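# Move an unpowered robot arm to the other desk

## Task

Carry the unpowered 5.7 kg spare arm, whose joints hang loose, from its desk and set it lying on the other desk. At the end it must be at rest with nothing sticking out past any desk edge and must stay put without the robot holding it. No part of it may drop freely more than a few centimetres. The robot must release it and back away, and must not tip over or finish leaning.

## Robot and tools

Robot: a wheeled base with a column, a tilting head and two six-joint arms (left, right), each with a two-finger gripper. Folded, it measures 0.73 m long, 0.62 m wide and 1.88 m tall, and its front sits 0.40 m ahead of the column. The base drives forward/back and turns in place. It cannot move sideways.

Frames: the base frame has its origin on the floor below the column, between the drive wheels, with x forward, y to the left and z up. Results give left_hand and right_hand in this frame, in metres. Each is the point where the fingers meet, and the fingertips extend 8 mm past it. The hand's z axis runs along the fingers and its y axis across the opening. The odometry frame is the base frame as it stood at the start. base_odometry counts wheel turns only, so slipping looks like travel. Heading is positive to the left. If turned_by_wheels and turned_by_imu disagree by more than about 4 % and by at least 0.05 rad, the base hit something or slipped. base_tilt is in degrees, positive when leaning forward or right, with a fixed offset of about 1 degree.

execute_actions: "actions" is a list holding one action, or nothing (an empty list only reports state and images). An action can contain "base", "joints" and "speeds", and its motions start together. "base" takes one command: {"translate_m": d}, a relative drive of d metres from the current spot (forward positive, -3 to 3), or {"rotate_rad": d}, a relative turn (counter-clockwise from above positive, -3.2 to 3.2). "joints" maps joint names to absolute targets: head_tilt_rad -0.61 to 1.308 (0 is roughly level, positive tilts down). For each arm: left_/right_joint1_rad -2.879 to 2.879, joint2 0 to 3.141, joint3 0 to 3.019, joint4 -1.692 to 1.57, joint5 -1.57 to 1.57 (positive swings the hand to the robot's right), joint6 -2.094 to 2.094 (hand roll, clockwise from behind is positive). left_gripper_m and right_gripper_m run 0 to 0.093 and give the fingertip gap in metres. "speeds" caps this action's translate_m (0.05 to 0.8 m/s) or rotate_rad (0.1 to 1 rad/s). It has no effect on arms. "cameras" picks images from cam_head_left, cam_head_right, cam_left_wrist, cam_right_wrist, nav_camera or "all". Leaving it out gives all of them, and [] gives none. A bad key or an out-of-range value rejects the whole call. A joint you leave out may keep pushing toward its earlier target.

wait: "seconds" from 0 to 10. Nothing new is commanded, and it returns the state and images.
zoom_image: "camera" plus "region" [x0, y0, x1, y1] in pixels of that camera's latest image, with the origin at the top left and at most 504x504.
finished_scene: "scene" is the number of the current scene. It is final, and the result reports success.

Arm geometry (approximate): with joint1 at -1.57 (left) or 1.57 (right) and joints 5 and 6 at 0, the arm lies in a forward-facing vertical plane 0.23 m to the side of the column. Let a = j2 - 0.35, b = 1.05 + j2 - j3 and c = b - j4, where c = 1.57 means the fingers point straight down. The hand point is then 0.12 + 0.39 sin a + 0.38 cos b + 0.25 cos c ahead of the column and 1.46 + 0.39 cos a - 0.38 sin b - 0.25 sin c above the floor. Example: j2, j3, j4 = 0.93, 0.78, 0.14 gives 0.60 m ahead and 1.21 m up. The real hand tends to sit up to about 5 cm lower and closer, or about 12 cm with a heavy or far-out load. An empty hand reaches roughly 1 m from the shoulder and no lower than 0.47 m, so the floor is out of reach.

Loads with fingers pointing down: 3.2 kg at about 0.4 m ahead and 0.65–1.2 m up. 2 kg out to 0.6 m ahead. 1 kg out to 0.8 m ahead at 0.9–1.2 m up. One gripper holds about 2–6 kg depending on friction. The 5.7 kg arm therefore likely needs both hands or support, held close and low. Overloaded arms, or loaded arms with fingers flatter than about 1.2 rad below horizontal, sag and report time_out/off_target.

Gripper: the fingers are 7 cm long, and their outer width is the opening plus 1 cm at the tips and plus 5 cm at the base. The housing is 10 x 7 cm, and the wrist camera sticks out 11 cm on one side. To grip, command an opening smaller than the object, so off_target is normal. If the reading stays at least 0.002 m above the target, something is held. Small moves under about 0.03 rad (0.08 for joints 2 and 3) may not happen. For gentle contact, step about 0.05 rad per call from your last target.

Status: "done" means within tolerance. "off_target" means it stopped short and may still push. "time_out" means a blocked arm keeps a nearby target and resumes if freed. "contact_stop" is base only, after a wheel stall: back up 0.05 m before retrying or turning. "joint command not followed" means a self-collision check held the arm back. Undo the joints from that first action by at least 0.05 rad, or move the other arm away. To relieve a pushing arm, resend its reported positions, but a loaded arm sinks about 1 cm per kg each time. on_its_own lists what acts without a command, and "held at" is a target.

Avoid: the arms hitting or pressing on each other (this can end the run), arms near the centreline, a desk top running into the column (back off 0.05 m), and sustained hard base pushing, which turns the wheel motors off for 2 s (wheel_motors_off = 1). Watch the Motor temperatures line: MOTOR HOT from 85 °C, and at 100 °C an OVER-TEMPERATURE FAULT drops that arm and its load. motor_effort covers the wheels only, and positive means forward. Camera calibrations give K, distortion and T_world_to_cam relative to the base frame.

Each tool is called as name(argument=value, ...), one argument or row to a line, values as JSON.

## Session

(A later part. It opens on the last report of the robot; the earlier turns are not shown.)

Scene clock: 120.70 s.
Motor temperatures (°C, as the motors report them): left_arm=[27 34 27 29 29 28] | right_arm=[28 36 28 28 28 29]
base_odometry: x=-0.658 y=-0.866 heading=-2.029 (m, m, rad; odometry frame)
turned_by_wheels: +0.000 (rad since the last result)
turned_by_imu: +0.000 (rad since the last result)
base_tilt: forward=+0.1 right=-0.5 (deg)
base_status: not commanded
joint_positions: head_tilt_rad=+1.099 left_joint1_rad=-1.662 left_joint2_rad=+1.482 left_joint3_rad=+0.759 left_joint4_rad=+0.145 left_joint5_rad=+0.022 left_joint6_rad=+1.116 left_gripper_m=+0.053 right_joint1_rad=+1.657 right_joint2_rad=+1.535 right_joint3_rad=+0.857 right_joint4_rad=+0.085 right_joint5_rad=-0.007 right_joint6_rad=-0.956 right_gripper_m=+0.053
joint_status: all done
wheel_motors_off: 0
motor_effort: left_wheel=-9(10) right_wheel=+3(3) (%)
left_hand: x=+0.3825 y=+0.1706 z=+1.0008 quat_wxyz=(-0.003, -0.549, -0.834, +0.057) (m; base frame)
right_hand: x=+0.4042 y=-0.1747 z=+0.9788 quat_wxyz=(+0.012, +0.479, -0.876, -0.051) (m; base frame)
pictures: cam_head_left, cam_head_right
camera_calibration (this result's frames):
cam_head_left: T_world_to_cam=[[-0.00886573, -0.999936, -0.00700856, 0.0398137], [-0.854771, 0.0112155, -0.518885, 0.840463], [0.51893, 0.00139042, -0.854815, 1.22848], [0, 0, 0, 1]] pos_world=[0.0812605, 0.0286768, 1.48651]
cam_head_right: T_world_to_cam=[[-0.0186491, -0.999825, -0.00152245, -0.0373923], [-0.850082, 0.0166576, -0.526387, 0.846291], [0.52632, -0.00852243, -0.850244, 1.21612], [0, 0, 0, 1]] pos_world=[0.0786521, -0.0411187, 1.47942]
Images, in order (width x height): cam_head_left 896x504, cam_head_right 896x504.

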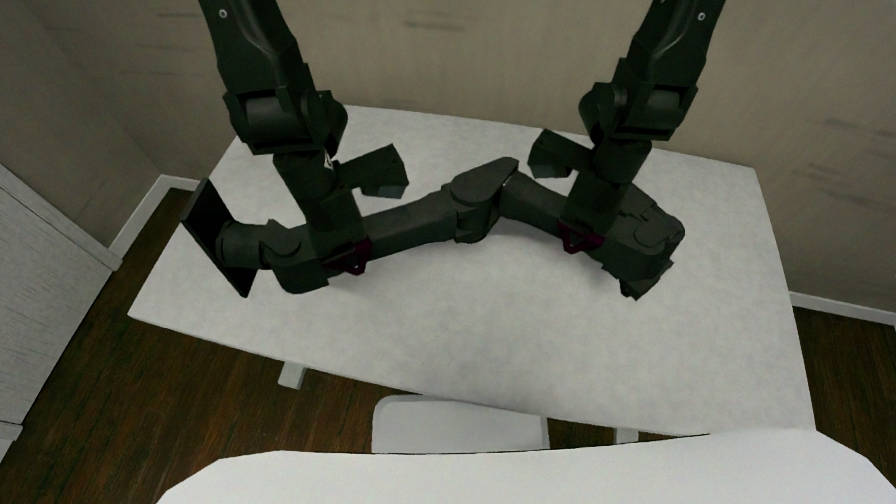

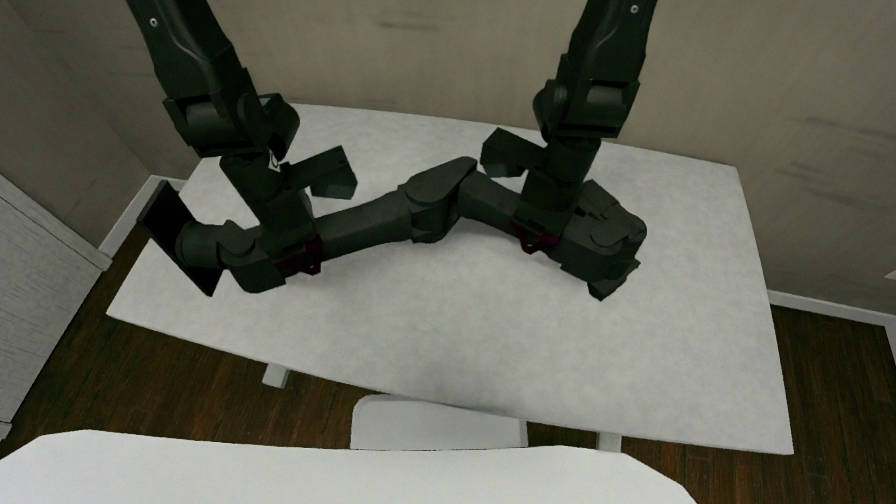

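execute_actions(
  actions=[
    {"joints":{"left_joint2_rad":1.34,"left_joint3_rad":0.665,"left_joint4_rad":0.155,"right_joint2_rad":1.32,"right_joint3_rad":0.70,"right_joint4_rad":0.095}},
  ],
  cameras=["cam_head_left"],
)

execute_actions(
  actions=[
    {"base":{"translate_m":-0.3},"joints":{"head_tilt_rad":0.95},"speeds":{"translate_m":0.1}},
  ],
  cameras=["cam_head_left","nav_camera"],
)

Scene clock: 126.00 s.
Motor temperatures (°C, as the motors report them): left_arm=[27 34 27 29 29 28] | right_arm=[28 37 28 28 28 29]
base_odometry: x=-0.658 y=-0.866 heading=-2.029 (m, m, rad; odometry frame)
turned_by_wheels: +0.000 (rad since the last result)
turned_by_imu: +0.000 (rad since the last result)
base_tilt: forward=+0.1 right=-0.3 (deg)
base_status: not commanded
joint_positions: head_tilt_rad=+1.099 left_joint1_rad=-1.668 left_joint2_rad=+1.413 left_joint3_rad=+0.689 left_joint4_rad=+0.151 left_joint5_rad=+0.036 left_joint6_rad=+1.124 left_gripper_m=+0.053 right_joint1_rad=+1.657 right_joint2_rad=+1.430 right_joint3_rad=+0.751 right_joint4_rad=+0.100 right_joint5_rad=-0.009 right_joint6_rad=-0.946 right_gripper_m=+0.053
joint_status: all done
wheel_motors_off: 0
motor_effort: left_wheel=-9(9) right_wheel=+3(3) (%)
left_hand: x=+0.3708 y=+0.1677 z=+1.0250 quat_wxyz=(-0.010, -0.553, -0.831, +0.064) (m; base frame)
right_hand: x=+0.3899 y=-0.1776 z=+1.0152 quat_wxyz=(+0.006, +0.475, -0.879, -0.049) (m; base frame)
pictures: cam_head_left
camera_calibration (this result's frames):
cam_head_left: T_world_to_cam=[[-0.00886573, -0.999936, -0.00700856, 0.0398137], [-0.854771, 0.0112155, -0.518885, 0.840463], [0.51893, 0.00139042, -0.854816, 1.22848], [0, 0, 0, 1]] pos_world=[0.0812605, 0.0286768, 1.48651]
Images, in order (width x height): cam_head_left 896x504.

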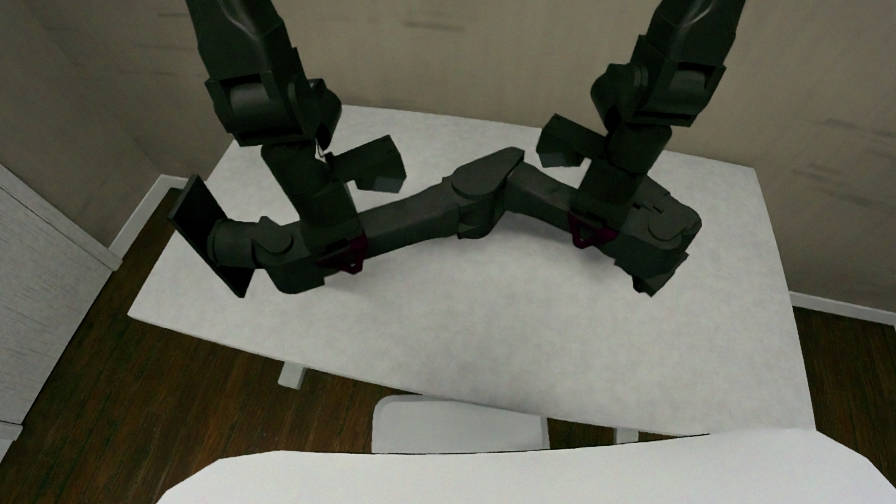

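Scene clock: 129.83 s.
Motor temperatures (°C, as the motors report them): left_arm=[27 34 27 29 29 28] | right_arm=[28 37 28 28 28 29]
base_odometry: x=-0.525 y=-0.597 heading=-2.028 (m, m, rad; odometry frame)
turned_by_wheels: +0.001 (rad since the last result)
turned_by_imu: +0.002 (rad since the last result)
base_tilt: forward=+0.2 right=-0.5 (deg)
base_status: done
joint_positions: head_tilt_rad=+0.964 left_joint1_rad=-1.668 left_joint2_rad=+1.411 left_joint3_rad=+0.679 left_joint4_rad=+0.155 left_joint5_rad=+0.034 left_joint6_rad=+1.125 left_gripper_m=+0.053 right_joint1_rad=+1.657 right_joint2_rad=+1.430 right_joint3_rad=+0.741 right_joint4_rad=+0.106 right_joint5_rad=-0.011 right_joint6_rad=-0.944 right_gripper_m=+0.053
joint_status: all done
wheel_motors_off: 0
motor_effort: left_wheel=+1(56) right_wheel=-1(39) (%)
left_hand: x=+0.3666 y=+0.1681 z=+1.0262 quat_wxyz=(-0.008, -0.553, -0.831, +0.064) (m; base frame)
right_hand: x=+0.3851 y=-0.1776 z=+1.0158 quat_wxyz=(+0.008, +0.474, -0.879, -0.051) (m; base frame)
pictures: cam_head_left, nav_camera
camera_calibration (this result's frames):
cam_head_left: T_world_to_cam=[[-0.00784013, -0.999936, -0.00813963, 0.0415043], [-0.777029, 0.0112155, -0.629365, 1.00672], [0.629416, 0.00139042, -0.777067, 1.10322], [0, 0, 0, 1]] pos_world=[0.0881856, 0.0286768, 1.49121]
Images, in order (width x height): cam_head_left 896x504, nav_camera 896x504.

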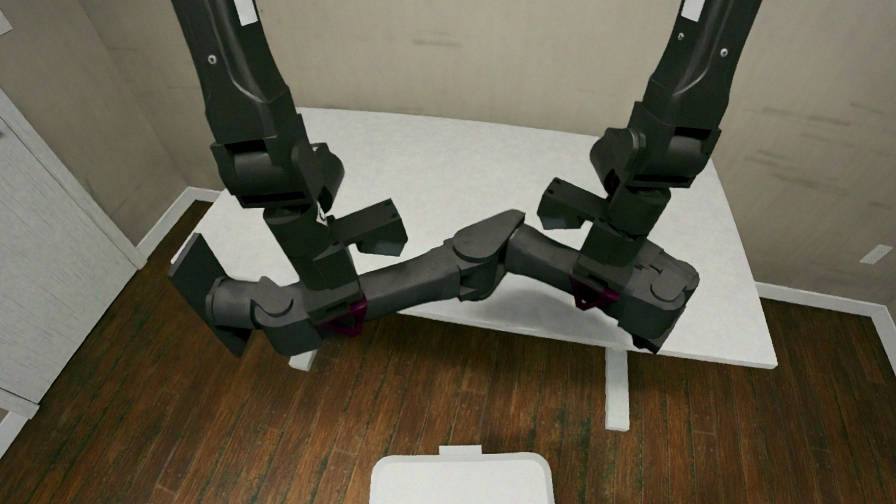

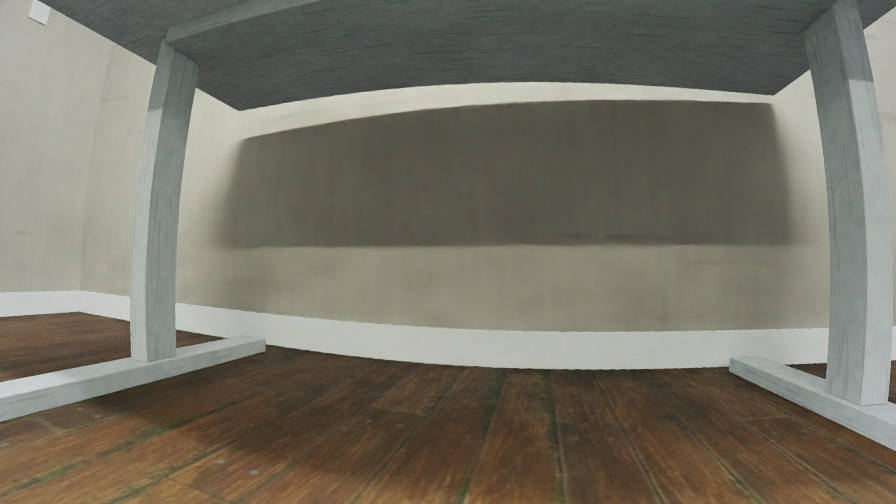

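execute_actions(
  actions=[
    {"base":{"translate_m":-0.5},"speeds":{"translate_m":0.25}},
  ],
  cameras=[],
)

execute_actions(
  actions=[
    {"base":{"rotate_rad":2.88},"joints":{"head_tilt_rad":0.6},"speeds":{"rotate_rad":0.45}},
  ],
  cameras=["cam_head_left","nav_camera"],
)

Scene clock: 137.63 s.
Motor temperatures (°C, as the motors report them): left_arm=[27 33 27 29 30 28] | right_arm=[28 37 28 28 28 29]
base_odometry: x=-0.304 y=-0.148 heading=-2.028 (m, m, rad; odometry frame)
turned_by_wheels: +0.000 (rad since the last result)
turned_by_imu: +0.002 (rad since the last result)
base_tilt: forward=+0.2 right=-0.4 (deg)
base_status: done
joint_positions: head_tilt_rad=+0.963 left_joint1_rad=-1.669 left_joint2_rad=+1.410 left_joint3_rad=+0.676 left_joint4_rad=+0.155 left_joint5_rad=+0.034 left_joint6_rad=+1.124 left_gripper_m=+0.053 right_joint1_rad=+1.657 right_joint2_rad=+1.431 right_joint3_rad=+0.738 right_joint4_rad=+0.108 right_joint5_rad=-0.012 right_joint6_rad=-0.944 right_gripper_m=+0.053
joint_status: not commanded
wheel_motors_off: 0
motor_effort: left_wheel=+0(34) right_wheel=-1(36) (%)
left_hand: x=+0.3653 y=+0.1681 z=+1.0267 quat_wxyz=(-0.007, -0.553, -0.831, +0.064) (m; base frame)
right_hand: x=+0.3837 y=-0.1775 z=+1.0159 quat_wxyz=(+0.008, +0.474, -0.879, -0.052) (m; base frame)
pictures: none
No camera images: the call's "cameras" was empty. Leave "cameras" out to get every camera's image.

Scene clock: 144.83 s.
Motor temperatures (°C, as the motors report them): left_arm=[27 33 27 29 30 28] | right_arm=[28 37 28 28 29 29]
base_odometry: x=-0.304 y=-0.148 heading=+0.852 (m, m, rad; odometry frame)
turned_by_wheels: +2.880 (rad since the last result)
turned_by_imu: +2.910 (rad since the last result)
base_tilt: forward=+0.1 right=-0.3 (deg)
base_status: done
joint_positions: head_tilt_rad=+0.618 left_joint1_rad=-1.673 left_joint2_rad=+1.410 left_joint3_rad=+0.676 left_joint4_rad=+0.155 left_joint5_rad=+0.030 left_joint6_rad=+1.123 left_gripper_m=+0.053 right_joint1_rad=+1.655 right_joint2_rad=+1.431 right_joint3_rad=+0.738 right_joint4_rad=+0.108 right_joint5_rad=-0.012 right_joint6_rad=-0.945 right_gripper_m=+0.053
joint_status: all done
wheel_motors_off: 0
motor_effort: left_wheel=-1(44) right_wheel=+1(44) (%)
left_hand: x=+0.3654 y=+0.1668 z=+1.0268 quat_wxyz=(-0.008, -0.553, -0.830, +0.064) (m; base frame)
right_hand: x=+0.3837 y=-0.1786 z=+1.0158 quat_wxyz=(+0.008, +0.474, -0.879, -0.051) (m; base frame)
pictures: cam_head_left, nav_camera
camera_calibration (this result's frames):
cam_head_left: T_world_to_cam=[[-0.00461149, -0.999936, -0.0103177, 0.0446971], [-0.517243, 0.0112155, -0.855765, 1.34238], [0.855826, 0.00139042, -0.517262, 0.691804], [0, 0, 0, 1]] pos_world=[0.102481, 0.0286768, 1.50707]
Images, in order (width x height): cam_head_left 896x504, nav_camera 896x504.

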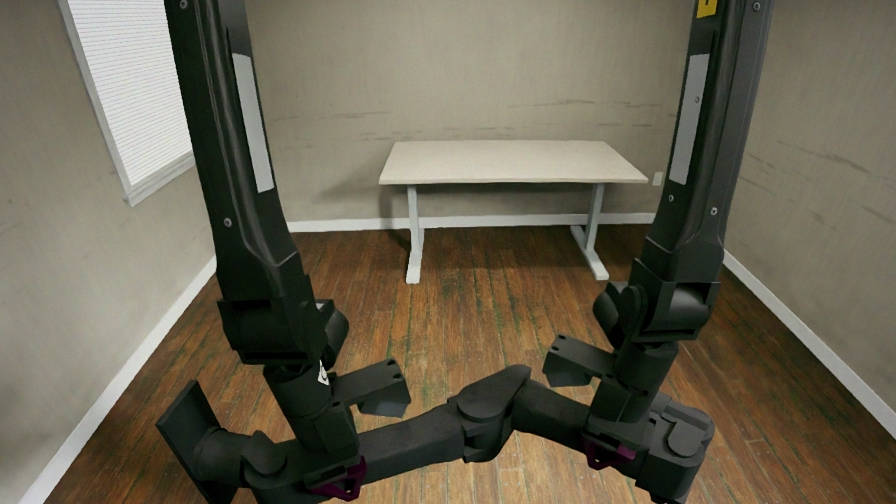

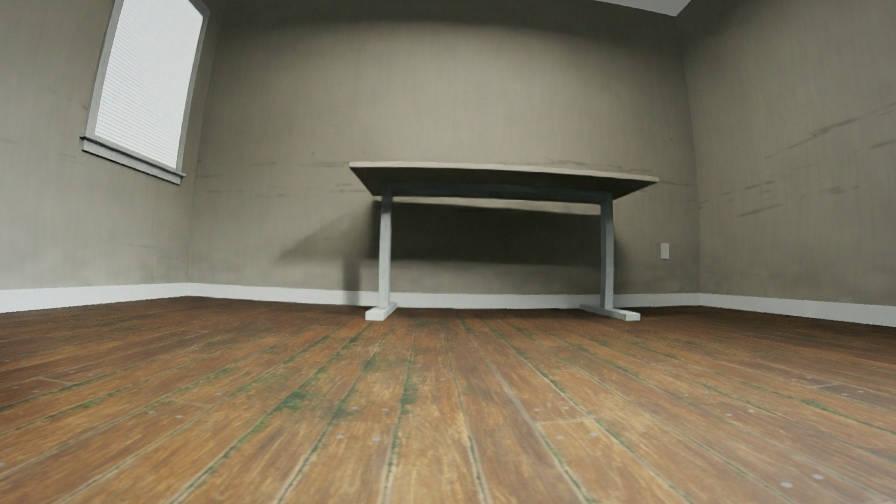

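execute_actions(
  actions=[
    {"base":{"rotate_rad":-0.268},"speeds":{"rotate_rad":0.45}},
  ],
  cameras=[],
)

execute_actions(
  actions=[
    {"base":{"translate_m":1.245},"speeds":{"translate_m":0.3}},
  ],
  cameras=[],
)

execute_actions(
  actions=[
    {"base":{"rotate_rad":0.268},"joints":{"head_tilt_rad":0.85},"speeds":{"rotate_rad":0.45}},
  ],
  cameras=["cam_head_left","nav_camera"],
)

Scene clock: 152.57 s.
Motor temperatures (°C, as the motors report them): left_arm=[27 33 27 29 30 28] | right_arm=[28 37 28 28 29 29]
base_odometry: x=-0.304 y=-0.148 heading=+0.584 (m, m, rad; odometry frame)
turned_by_wheels: -0.268 (rad since the last result)
turned_by_imu: -0.271 (rad since the last result)
base_tilt: forward=+0.0 right=-0.3 (deg)
base_status: done
joint_positions: head_tilt_rad=+0.617 left_joint1_rad=-1.673 left_joint2_rad=+1.410 left_joint3_rad=+0.676 left_joint4_rad=+0.155 left_joint5_rad=+0.030 left_joint6_rad=+1.122 left_gripper_m=+0.053 right_joint1_rad=+1.653 right_joint2_rad=+1.431 right_joint3_rad=+0.738 right_joint4_rad=+0.108 right_joint5_rad=-0.013 right_joint6_rad=-0.945 right_gripper_m=+0.053
joint_status: not commanded
wheel_motors_off: 0
motor_effort: left_wheel=+2(25) right_wheel=-1(24) (%)
left_hand: x=+0.3654 y=+0.1664 z=+1.0268 quat_wxyz=(-0.008, -0.553, -0.830, +0.064) (m; base frame)
right_hand: x=+0.3837 y=-0.1792 z=+1.0158 quat_wxyz=(+0.008, +0.474, -0.879, -0.051) (m; base frame)
pictures: none
No camera images: the call's "cameras" was empty. Leave "cameras" out to get every camera's image.

Scene clock: 157.97 s.
Motor temperatures (°C, as the motors report them): left_arm=[27 33 27 29 30 28] | right_arm=[28 38 29 28 29 29]
base_odometry: x=+0.734 y=+0.539 heading=+0.586 (m, m, rad; odometry frame)
turned_by_wheels: +0.001 (rad since the last result)
turned_by_imu: -0.003 (rad since the last result)
base_tilt: forward=+0.1 right=-0.4 (deg)
base_status: done
joint_positions: head_tilt_rad=+0.617 left_joint1_rad=-1.673 left_joint2_rad=+1.411 left_joint3_rad=+0.682 left_joint4_rad=+0.155 left_joint5_rad=+0.029 left_joint6_rad=+1.122 left_gripper_m=+0.053 right_joint1_rad=+1.653 right_joint2_rad=+1.431 right_joint3_rad=+0.745 right_joint4_rad=+0.107 right_joint5_rad=-0.012 right_joint6_rad=-0.946 right_gripper_m=+0.053
joint_status: not commanded
wheel_motors_off: 0
motor_effort: left_wheel=+2(56) right_wheel=-2(41) (%)
left_hand: x=+0.3690 y=+0.1662 z=+1.0261 quat_wxyz=(-0.010, -0.553, -0.831, +0.063) (m; base frame)
right_hand: x=+0.3874 y=-0.1791 z=+1.0152 quat_wxyz=(+0.006, +0.474, -0.879, -0.049) (m; base frame)
pictures: none
No camera images: the call's "cameras" was empty. Leave "cameras" out to get every camera's image.

Scene clock: 159.40 s.
Motor temperatures (°C, as the motors report them): left_arm=[27 34 27 29 30 28] | right_arm=[28 38 29 28 29 29]
base_odometry: x=+0.734 y=+0.539 heading=+0.853 (m, m, rad; odometry frame)
turned_by_wheels: +0.267 (rad since the last result)
turned_by_imu: +0.268 (rad since the last result)
base_tilt: forward=+0.1 right=-0.4 (deg)
base_status: done
joint_positions: head_tilt_rad=+0.851 left_joint1_rad=-1.673 left_joint2_rad=+1.411 left_joint3_rad=+0.682 left_joint4_rad=+0.155 left_joint5_rad=+0.029 left_joint6_rad=+1.123 left_gripper_m=+0.053 right_joint1_rad=+1.653 right_joint2_rad=+1.431 right_joint3_rad=+0.744 right_joint4_rad=+0.107 right_joint5_rad=-0.012 right_joint6_rad=-0.945 right_gripper_m=+0.053
joint_status: all done
wheel_motors_off: 0
motor_effort: left_wheel=-1(42) right_wheel=+0(34) (%)
left_hand: x=+0.3690 y=+0.1662 z=+1.0261 quat_wxyz=(-0.010, -0.554, -0.830, +0.063) (m; base frame)
right_hand: x=+0.3872 y=-0.1792 z=+1.0152 quat_wxyz=(+0.007, +0.474, -0.879, -0.049) (m; base frame)
pictures: cam_head_left, nav_camera
camera_calibration (this result's frames):
cam_head_left: T_world_to_cam=[[-0.00687622, -0.999936, -0.00896876, 0.0427329], [-0.701417, 0.0112155, -0.712663, 1.13121], [0.712718, 0.00139042, -0.70145, 0.982608], [0, 0, 0, 1]] pos_world=[0.0934244, 0.0286768, 1.49581]
Images, in order (width x height): cam_head_left 896x504, nav_camera 896x504.

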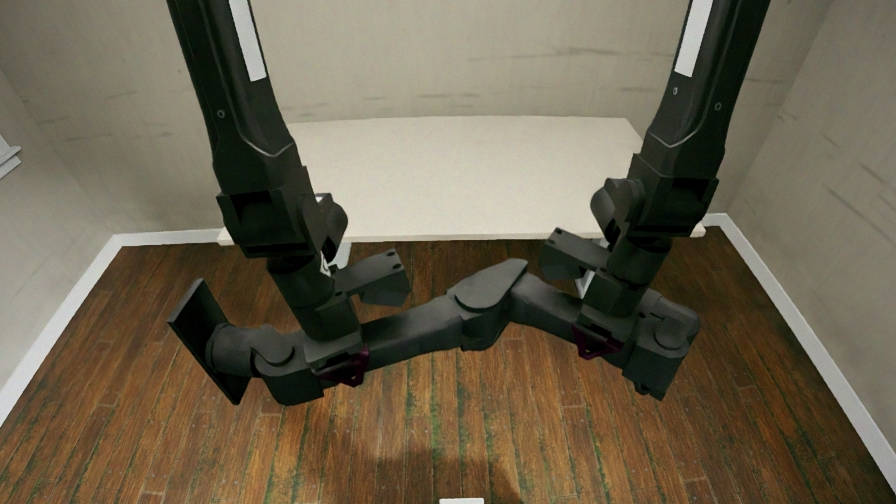

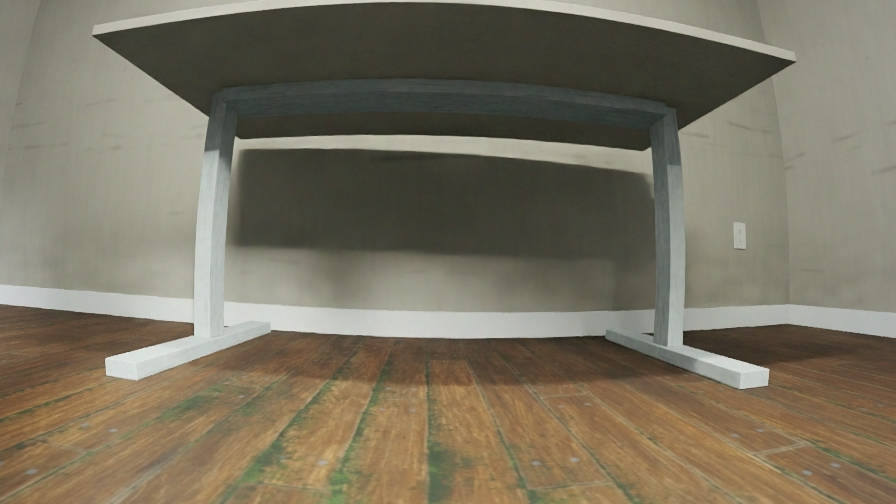

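execute_actions(
  actions=[
    {"base":{"translate_m":0.66},"joints":{"head_tilt_rad":1.1},"speeds":{"translate_m":0.2}},
  ],
  cameras=["cam_head_left","cam_head_right","cam_right_wrist"],
)

Scene clock: 167.43 s.
Motor temperatures (°C, as the motors report them): left_arm=[27 34 27 29 30 28] | right_arm=[28 38 29 28 29 29]
base_odometry: x=+1.168 y=+1.036 heading=+0.854 (m, m, rad; odometry frame)
turned_by_wheels: +0.001 (rad since the last result)
turned_by_imu: -0.001 (rad since the last result)
base_tilt: forward=+0.2 right=-0.3 (deg)
base_status: done
joint_positions: head_tilt_rad=+1.099 left_joint1_rad=-1.673 left_joint2_rad=+1.411 left_joint3_rad=+0.683 left_joint4_rad=+0.155 left_joint5_rad=+0.030 left_joint6_rad=+1.123 left_gripper_m=+0.053 right_joint1_rad=+1.653 right_joint2_rad=+1.431 right_joint3_rad=+0.744 right_joint4_rad=+0.107 right_joint5_rad=-0.011 right_joint6_rad=-0.946 right_gripper_m=+0.053
joint_status: all done
wheel_motors_off: 0
motor_effort: left_wheel=+1(49) right_wheel=-1(48) (%)
left_hand: x=+0.3692 y=+0.1661 z=+1.0261 quat_wxyz=(-0.010, -0.553, -0.830, +0.063) (m; base frame)
right_hand: x=+0.3874 y=-0.1793 z=+1.0153 quat_wxyz=(+0.006, +0.474, -0.879, -0.049) (m; base frame)
pictures: cam_head_left, cam_head_right, cam_right_wrist
camera_calibration (this result's frames):
cam_head_left: T_world_to_cam=[[-0.00886724, -0.999936, -0.00700665, 0.0398108], [-0.854882, 0.0112155, -0.518701, 0.840185], [0.518746, 0.00139042, -0.854927, 1.22866], [0, 0, 0, 1]] pos_world=[0.081249, 0.0286768, 1.4865]
cam_head_right: T_world_to_cam=[[-0.0186494, -0.999825, -0.00151844, -0.0373985], [-0.850195, 0.0166576, -0.526204, 0.846015], [0.526137, -0.00852243, -0.850357, 1.2163], [0, 0, 0, 1]] pos_world=[0.0786391, -0.0411187, 1.47941]
cam_right_wrist: T_world_to_cam=[[0.832986, -0.545421, -0.0930049, -0.323587], [-0.408469, -0.719585, 0.561561, -0.540438], [-0.373212, -0.429783, -0.822191, 1.02341], [0, 0, 0, 1]] pos_world=[0.430741, -0.125537, 1.11483]
Images, in order (width x height): cam_head_left 896x504, cam_head_right 896x504, cam_right_wrist 616x616.

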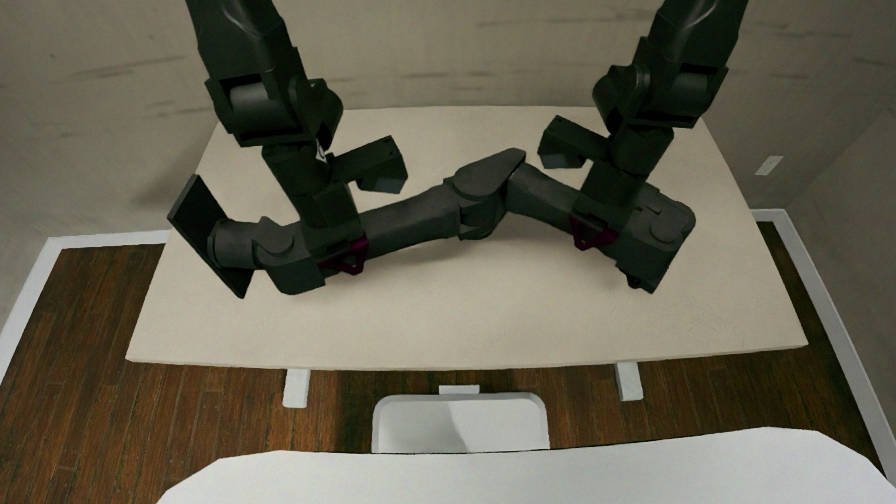

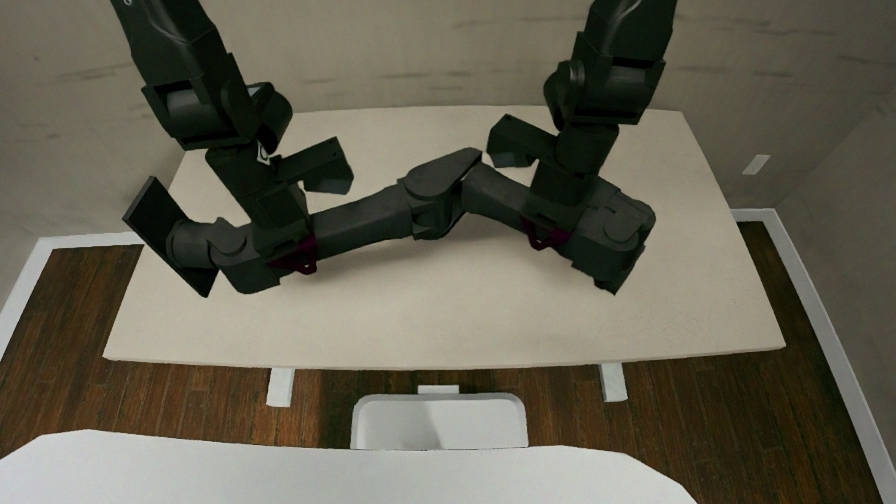

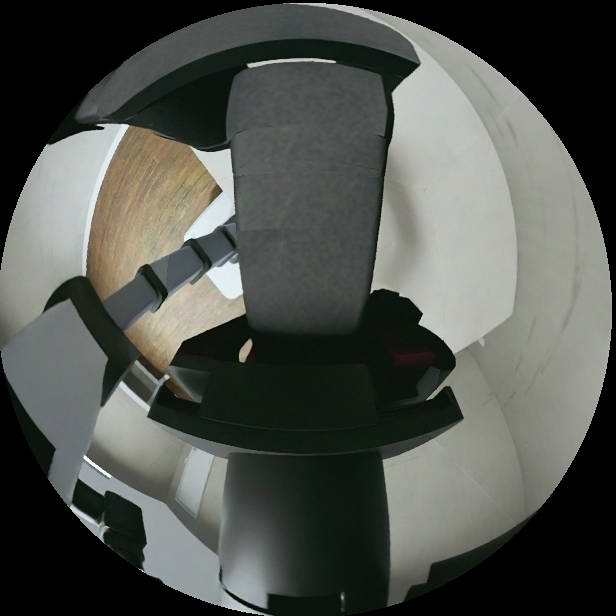

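execute_actions(
  actions=[
    {"base":{"translate_m":0.06},"joints":{"left_joint2_rad":1.47,"left_joint3_rad":0.84,"left_joint4_rad":0.11,"right_joint2_rad":1.46,"right_joint3_rad":0.88,"right_joint4_rad":0.055},"speeds":{"translate_m":0.08}},
  ],
  cameras=["cam_head_left"],
)

execute_actions(
  actions=[
    {"joints":{"left_joint2_rad":1.57,"left_joint3_rad":0.97,"left_joint4_rad":0.08,"right_joint2_rad":1.56,"right_joint3_rad":1.01,"right_joint4_rad":0.03}},
  ],
  cameras=["cam_head_left","cam_head_right"],
)

Scene clock: 179.47 s.
Motor temperatures (°C, as the motors report them): left_arm=[27 34 27 29 30 28] | right_arm=[28 38 29 28 29 29]
base_odometry: x=+1.208 y=+1.082 heading=+0.854 (m, m, rad; odometry frame)
turned_by_wheels: +0.000 (rad since the last result)
turned_by_imu: +0.000 (rad since the last result)
base_tilt: forward=+0.2 right=-0.3 (deg)
base_status: done
joint_positions: head_tilt_rad=+1.100 left_joint1_rad=-1.670 left_joint2_rad=+1.553 left_joint3_rad=+0.859 left_joint4_rad=+0.113 left_joint5_rad=+0.020 left_joint6_rad=+1.125 left_gripper_m=+0.053 right_joint1_rad=+1.641 right_joint2_rad=+1.583 right_joint3_rad=+0.927 right_joint4_rad=+0.069 right_joint5_rad=-0.007 right_joint6_rad=-0.951 right_gripper_m=+0.053
joint_status: all done
wheel_motors_off: 0
motor_effort: left_wheel=+1(37) right_wheel=+0(34) (%)
left_hand: x=+0.4029 y=+0.1637 z=+0.9742 quat_wxyz=(-0.003, -0.554, -0.831, +0.060) (m; base frame)
right_hand: x=+0.4202 y=-0.1819 z=+0.9596 quat_wxyz=(+0.013, +0.473, -0.880, -0.044) (m; base frame)
pictures: cam_head_left
camera_calibration (this result's frames):
cam_head_left: T_world_to_cam=[[-0.00887104, -0.999936, -0.00700184, 0.0398036], [-0.855164, 0.0112155, -0.518236, 0.839485], [0.518282, 0.00139042, -0.855209, 1.22912], [0, 0, 0, 1]] pos_world=[0.0812199, 0.0286768, 1.48648]
Images, in order (width x height): cam_head_left 896x504.

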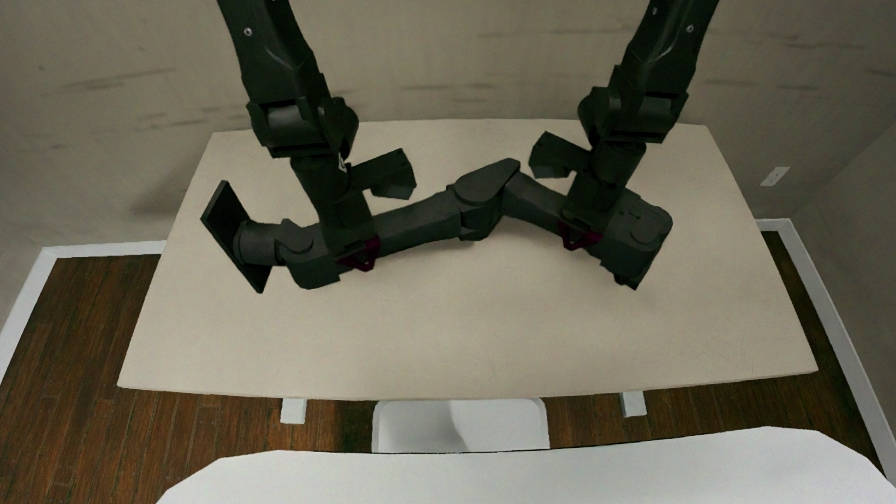

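Scene clock: 180.43 s.
Motor temperatures (°C, as the motors report them): left_arm=[27 34 27 29 30 28] | right_arm=[28 39 29 28 29 29]
base_odometry: x=+1.208 y=+1.082 heading=+0.854 (m, m, rad; odometry frame)
turned_by_wheels: +0.000 (rad since the last result)
turned_by_imu: +0.000 (rad since the last result)
base_tilt: forward=+0.2 right=-0.4 (deg)
base_status: not commanded
joint_positions: head_tilt_rad=+1.100 left_joint1_rad=-1.663 left_joint2_rad=+1.656 left_joint3_rad=+0.982 left_joint4_rad=+0.086 left_joint5_rad=+0.019 left_joint6_rad=+1.131 left_gripper_m=+0.053 right_joint1_rad=+1.636 right_joint2_rad=+1.692 right_joint3_rad=+1.050 right_joint4_rad=+0.045 right_joint5_rad=-0.008 right_joint6_rad=-0.949 right_gripper_m=+0.053
joint_status: all done
wheel_motors_off: 0
motor_effort: left_wheel=+2(2) right_wheel=-1(2) (%)
left_hand: x=+0.4206 y=+0.1639 z=+0.9350 quat_wxyz=(+0.002, -0.555, -0.830, +0.059) (m; base frame)
right_hand: x=+0.4355 y=-0.1823 z=+0.9188 quat_wxyz=(+0.018, +0.472, -0.881, -0.045) (m; base frame)
pictures: cam_head_left, cam_head_right
camera_calibration (this result's frames):
cam_head_left: T_world_to_cam=[[-0.00887104, -0.999936, -0.00700184, 0.0398036], [-0.855164, 0.0112155, -0.518236, 0.839485], [0.518282, 0.00139042, -0.855209, 1.22912], [0, 0, 0, 1]] pos_world=[0.0812199, 0.0286768, 1.48648]
cam_head_right: T_world_to_cam=[[-0.0186502, -0.999825, -0.00150831, -0.0374141], [-0.850481, 0.0166576, -0.525742, 0.845318], [0.525675, -0.00852243, -0.850643, 1.21676], [0, 0, 0, 1]] pos_world=[0.0786062, -0.0411187, 1.47939]
Images, in order (width x height): cam_head_left 896x504, cam_head_right 896x504.

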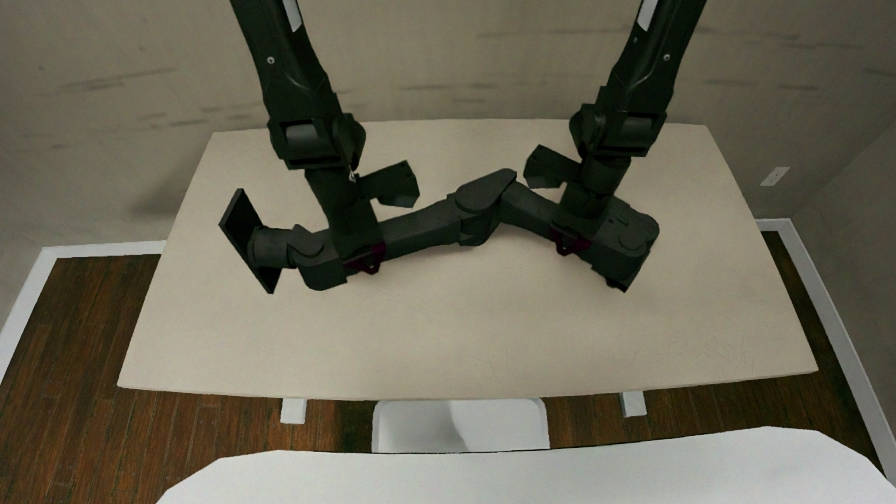

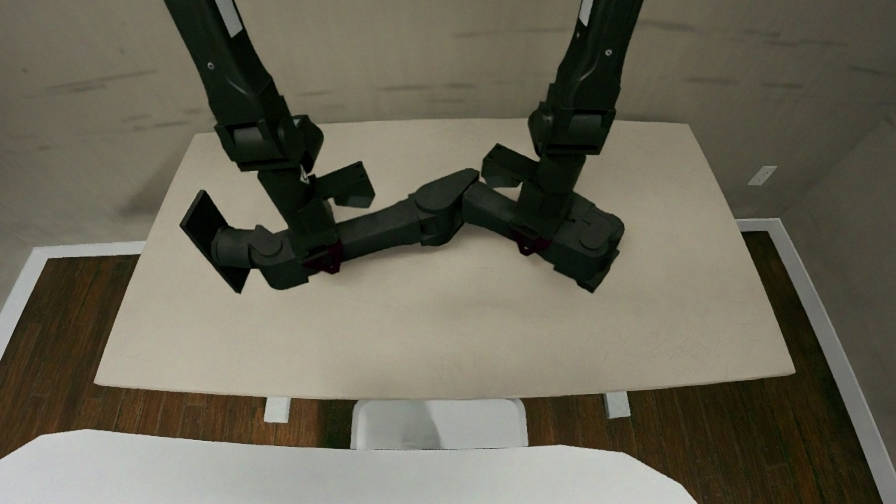

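execute_actions(
  actions=[
    {"joints":{"left_joint2_rad":1.63,"left_joint3_rad":1.03,"right_joint2_rad":1.63,"right_joint3_rad":1.08}},
  ],
  cameras=["cam_head_left"],
)

execute_actions(
  actions=[
    {"joints":{"left_joint2_rad":1.69,"left_joint3_rad":1.08,"right_joint2_rad":1.70,"right_joint3_rad":1.135}},
  ],
  cameras=["cam_head_left","cam_head_right"],
)

Scene clock: 183.93 s.
Motor temperatures (°C, as the motors report them): left_arm=[27 34 27 29 30 28] | right_arm=[28 39 29 28 29 29]
base_odometry: x=+1.208 y=+1.082 heading=+0.854 (m, m, rad; odometry frame)
turned_by_wheels: +0.000 (rad since the last result)
turned_by_imu: +0.000 (rad since the last result)
base_tilt: forward=+0.1 right=-0.4 (deg)
base_status: not commanded
joint_positions: head_tilt_rad=+1.100 left_joint1_rad=-1.660 left_joint2_rad=+1.706 left_joint3_rad=+1.039 left_joint4_rad=+0.086 left_joint5_rad=+0.015 left_joint6_rad=+1.133 left_gripper_m=+0.053 right_joint1_rad=+1.634 right_joint2_rad=+1.748 right_joint3_rad=+1.114 right_joint4_rad=+0.045 right_joint5_rad=-0.010 right_joint6_rad=-0.950 right_gripper_m=+0.053
joint_status: all done
wheel_motors_off: 0
motor_effort: left_wheel=+2(3) right_wheel=-1(2) (%)
left_hand: x=+0.4298 y=+0.1647 z=+0.9156 quat_wxyz=(+0.000, -0.555, -0.830, +0.054) (m; base frame)
right_hand: x=+0.4443 y=-0.1817 z=+0.8971 quat_wxyz=(+0.015, +0.472, -0.881, -0.043) (m; base frame)
pictures: cam_head_left
camera_calibration (this result's frames):
cam_head_left: T_world_to_cam=[[-0.00887104, -0.999936, -0.00700184, 0.0398036], [-0.855164, 0.0112155, -0.518237, 0.839485], [0.518282, 0.00139042, -0.855209, 1.22912], [0, 0, 0, 1]] pos_world=[0.08122, 0.0286768, 1.48648]
Images, in order (width x height): cam_head_left 896x504.

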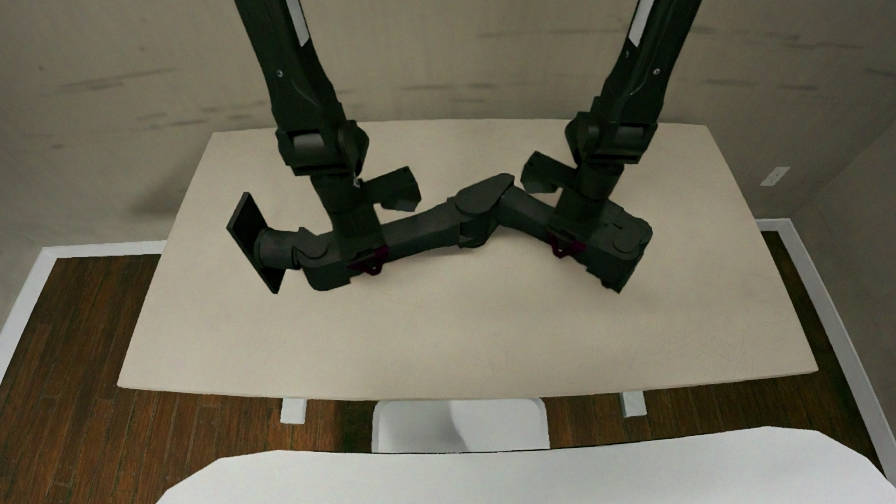

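Scene clock: 184.73 s.
Motor temperatures (°C, as the motors report them): left_arm=[27 34 27 29 30 28] | right_arm=[28 39 29 28 29 29]
base_odometry: x=+1.208 y=+1.082 heading=+0.854 (m, m, rad; odometry frame)
turned_by_wheels: +0.000 (rad since the last result)
turned_by_imu: +0.000 (rad since the last result)
base_tilt: forward=+0.0 right=-0.4 (deg)
base_status: not commanded
joint_positions: head_tilt_rad=+1.100 left_joint1_rad=-1.658 left_joint2_rad=+1.764 left_joint3_rad=+1.094 left_joint4_rad=+0.086 left_joint5_rad=+0.016 left_joint6_rad=+1.124 left_gripper_m=+0.053 right_joint1_rad=+1.635 right_joint2_rad=+1.778 right_joint3_rad=+1.153 right_joint4_rad=+0.045 right_joint5_rad=+0.004 right_joint6_rad=-0.961 right_gripper_m=+0.053
joint_status: all done
wheel_motors_off: 0
motor_effort: left_wheel=+1(2) right_wheel=-2(2) (%)
left_hand: x=+0.4322 y=+0.1638 z=+0.8939 quat_wxyz=(+0.002, -0.551, -0.833, +0.054) (m; base frame)
right_hand: x=+0.4513 y=-0.1826 z=+0.8851 quat_wxyz=(+0.014, +0.477, -0.878, -0.036) (m; base frame)
pictures: cam_head_left, cam_head_right
camera_calibration (this result's frames):
cam_head_left: T_world_to_cam=[[-0.00887104, -0.999936, -0.00700184, 0.0398036], [-0.855164, 0.0112155, -0.518236, 0.839485], [0.518282, 0.00139042, -0.855209, 1.22912], [0, 0, 0, 1]] pos_world=[0.0812199, 0.0286768, 1.48648]
cam_head_right: T_world_to_cam=[[-0.0186502, -0.999825, -0.00150831, -0.0374141], [-0.850481, 0.0166576, -0.525742, 0.845318], [0.525675, -0.00852243, -0.850643, 1.21676], [0, 0, 0, 1]] pos_world=[0.0786062, -0.0411187, 1.47939]
Images, in order (width x height): cam_head_left 896x504, cam_head_right 896x504.

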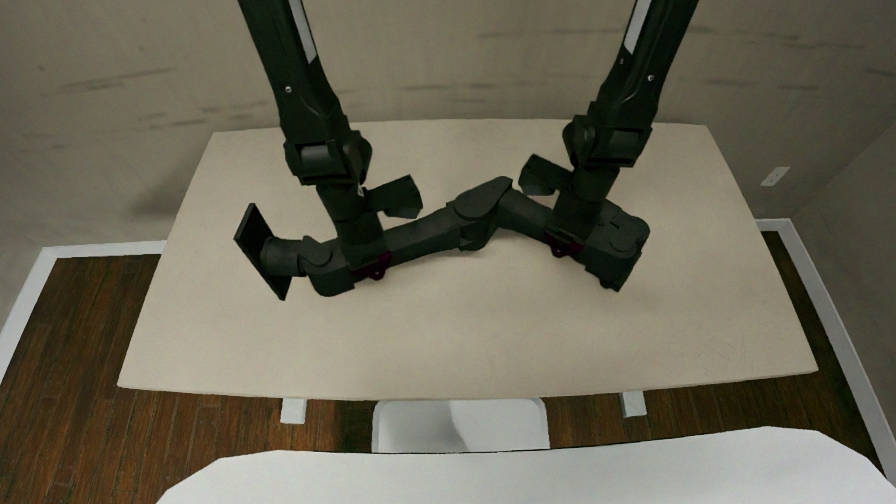

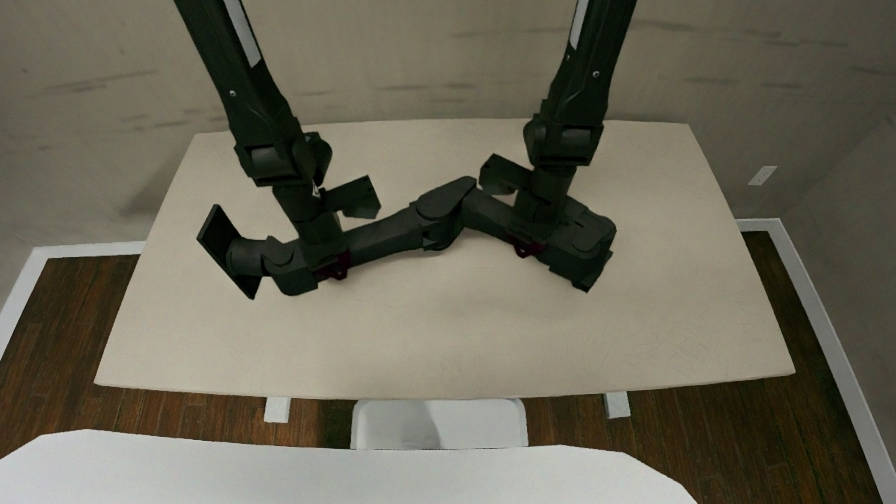

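execute_actions(
  actions=[
    {"joints":{"left_joint1_rad":-1.61,"right_joint1_rad":1.68,"left_joint2_rad":1.70,"left_joint3_rad":1.09,"right_joint2_rad":1.71,"right_joint3_rad":1.145}},
  ],
  cameras=["cam_head_left"],
)

execute_actions(
  actions=[
    {"joints":{"left_joint1_rad":-1.57,"right_joint1_rad":1.72,"left_joint2_rad":1.75,"left_joint3_rad":1.14,"right_joint2_rad":1.76,"right_joint3_rad":1.195}},
  ],
  cameras=["cam_head_left","cam_head_right"],
)

Scene clock: 194.20 s.
Motor temperatures (°C, as the motors report them): left_arm=[27 35 27 29 30 28] | right_arm=[28 39 28 28 29 29]
base_odometry: x=+1.208 y=+1.082 heading=+0.854 (m, m, rad; odometry frame)
turned_by_wheels: +0.000 (rad since the last result)
turned_by_imu: +0.000 (rad since the last result)
base_tilt: forward=+0.1 right=-0.5 (deg)
base_status: not commanded
joint_positions: head_tilt_rad=+1.100 left_joint1_rad=-1.626 left_joint2_rad=+1.776 left_joint3_rad=+1.095 left_joint4_rad=+0.086 left_joint5_rad=+0.020 left_joint6_rad=+1.136 left_gripper_m=+0.053 right_joint1_rad=+1.667 right_joint2_rad=+1.789 right_joint3_rad=+1.155 right_joint4_rad=+0.042 right_joint5_rad=+0.011 right_joint6_rad=-0.948 right_gripper_m=+0.053
joint_status: all done
wheel_motors_off: 0
motor_effort: left_wheel=+1(2) right_wheel=-2(1) (%)
left_hand: x=+0.4263 y=+0.1843 z=+0.8887 quat_wxyz=(+0.013, -0.549, -0.834, +0.048) (m; base frame)
right_hand: x=+0.4456 y=-0.1615 z=+0.8831 quat_wxyz=(+0.014, +0.479, -0.877, -0.047) (m; base frame)
pictures: cam_head_left
camera_calibration (this result's frames):
cam_head_left: T_world_to_cam=[[-0.00887104, -0.999936, -0.00700184, 0.0398036], [-0.855164, 0.0112155, -0.518237, 0.839485], [0.518282, 0.00139042, -0.855209, 1.22912], [0, 0, 0, 1]] pos_world=[0.0812199, 0.0286768, 1.48648]
Images, in order (width x height): cam_head_left 896x504.

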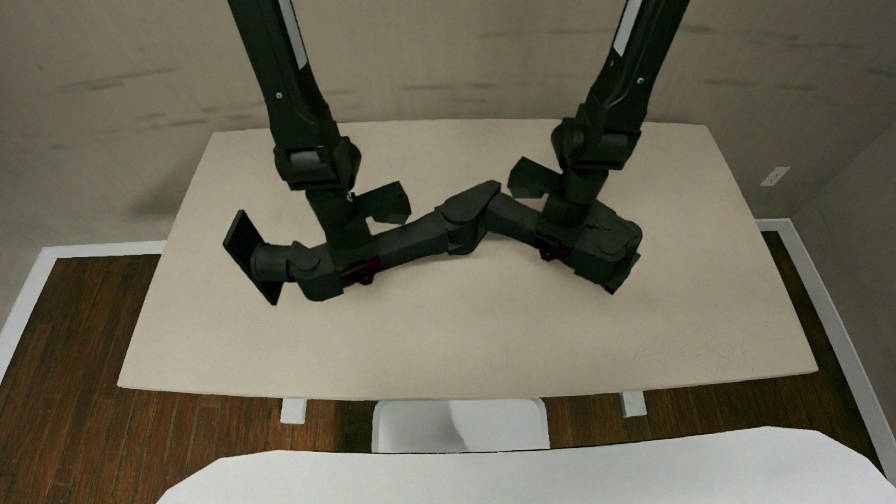

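Scene clock: 194.97 s.
Motor temperatures (°C, as the motors report them): left_arm=[27 35 27 29 30 28] | right_arm=[28 39 28 28 29 29]
base_odometry: x=+1.208 y=+1.082 heading=+0.854 (m, m, rad; odometry frame)
turned_by_wheels: +0.000 (rad since the last result)
turned_by_imu: +0.000 (rad since the last result)
base_tilt: forward=+0.2 right=-0.5 (deg)
base_status: not commanded
joint_positions: head_tilt_rad=+1.100 left_joint1_rad=-1.580 left_joint2_rad=+1.833 left_joint3_rad=+1.150 left_joint4_rad=+0.084 left_joint5_rad=+0.020 left_joint6_rad=+1.135 left_gripper_m=+0.053 right_joint1_rad=+1.711 right_joint2_rad=+1.821 right_joint3_rad=+1.207 right_joint4_rad=+0.038 right_joint5_rad=+0.014 right_joint6_rad=-0.948 right_gripper_m=+0.053
joint_status: all done
wheel_motors_off: 0
motor_effort: left_wheel=+1(1) right_wheel=-2(2) (%)
left_hand: x=+0.4277 y=+0.2151 z=+0.8662 quat_wxyz=(+0.025, -0.539, -0.841, +0.032) (m; base frame)
right_hand: x=+0.4561 y=-0.1299 z=+0.8726 quat_wxyz=(-0.001, +0.488, -0.871, -0.059) (m; base frame)
pictures: cam_head_left, cam_head_right
camera_calibration (this result's frames):
cam_head_left: T_world_to_cam=[[-0.00887104, -0.999936, -0.00700184, 0.0398036], [-0.855164, 0.0112155, -0.518237, 0.839485], [0.518282, 0.00139042, -0.855209, 1.22912], [0, 0, 0, 1]] pos_world=[0.08122, 0.0286768, 1.48648]
cam_head_right: T_world_to_cam=[[-0.0186502, -0.999825, -0.00150832, -0.0374141], [-0.850481, 0.0166576, -0.525742, 0.845318], [0.525676, -0.00852243, -0.850642, 1.21676], [0, 0, 0, 1]] pos_world=[0.0786062, -0.0411187, 1.47939]
Images, in order (width x height): cam_head_left 896x504, cam_head_right 896x504.

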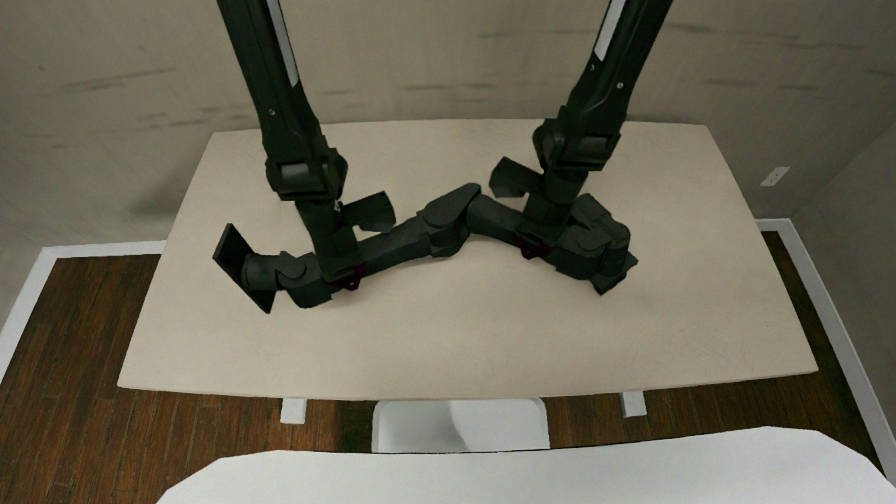

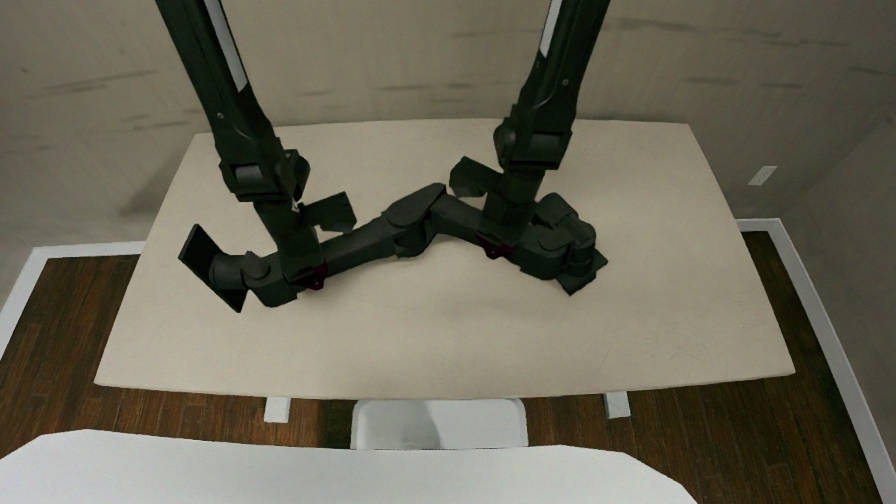

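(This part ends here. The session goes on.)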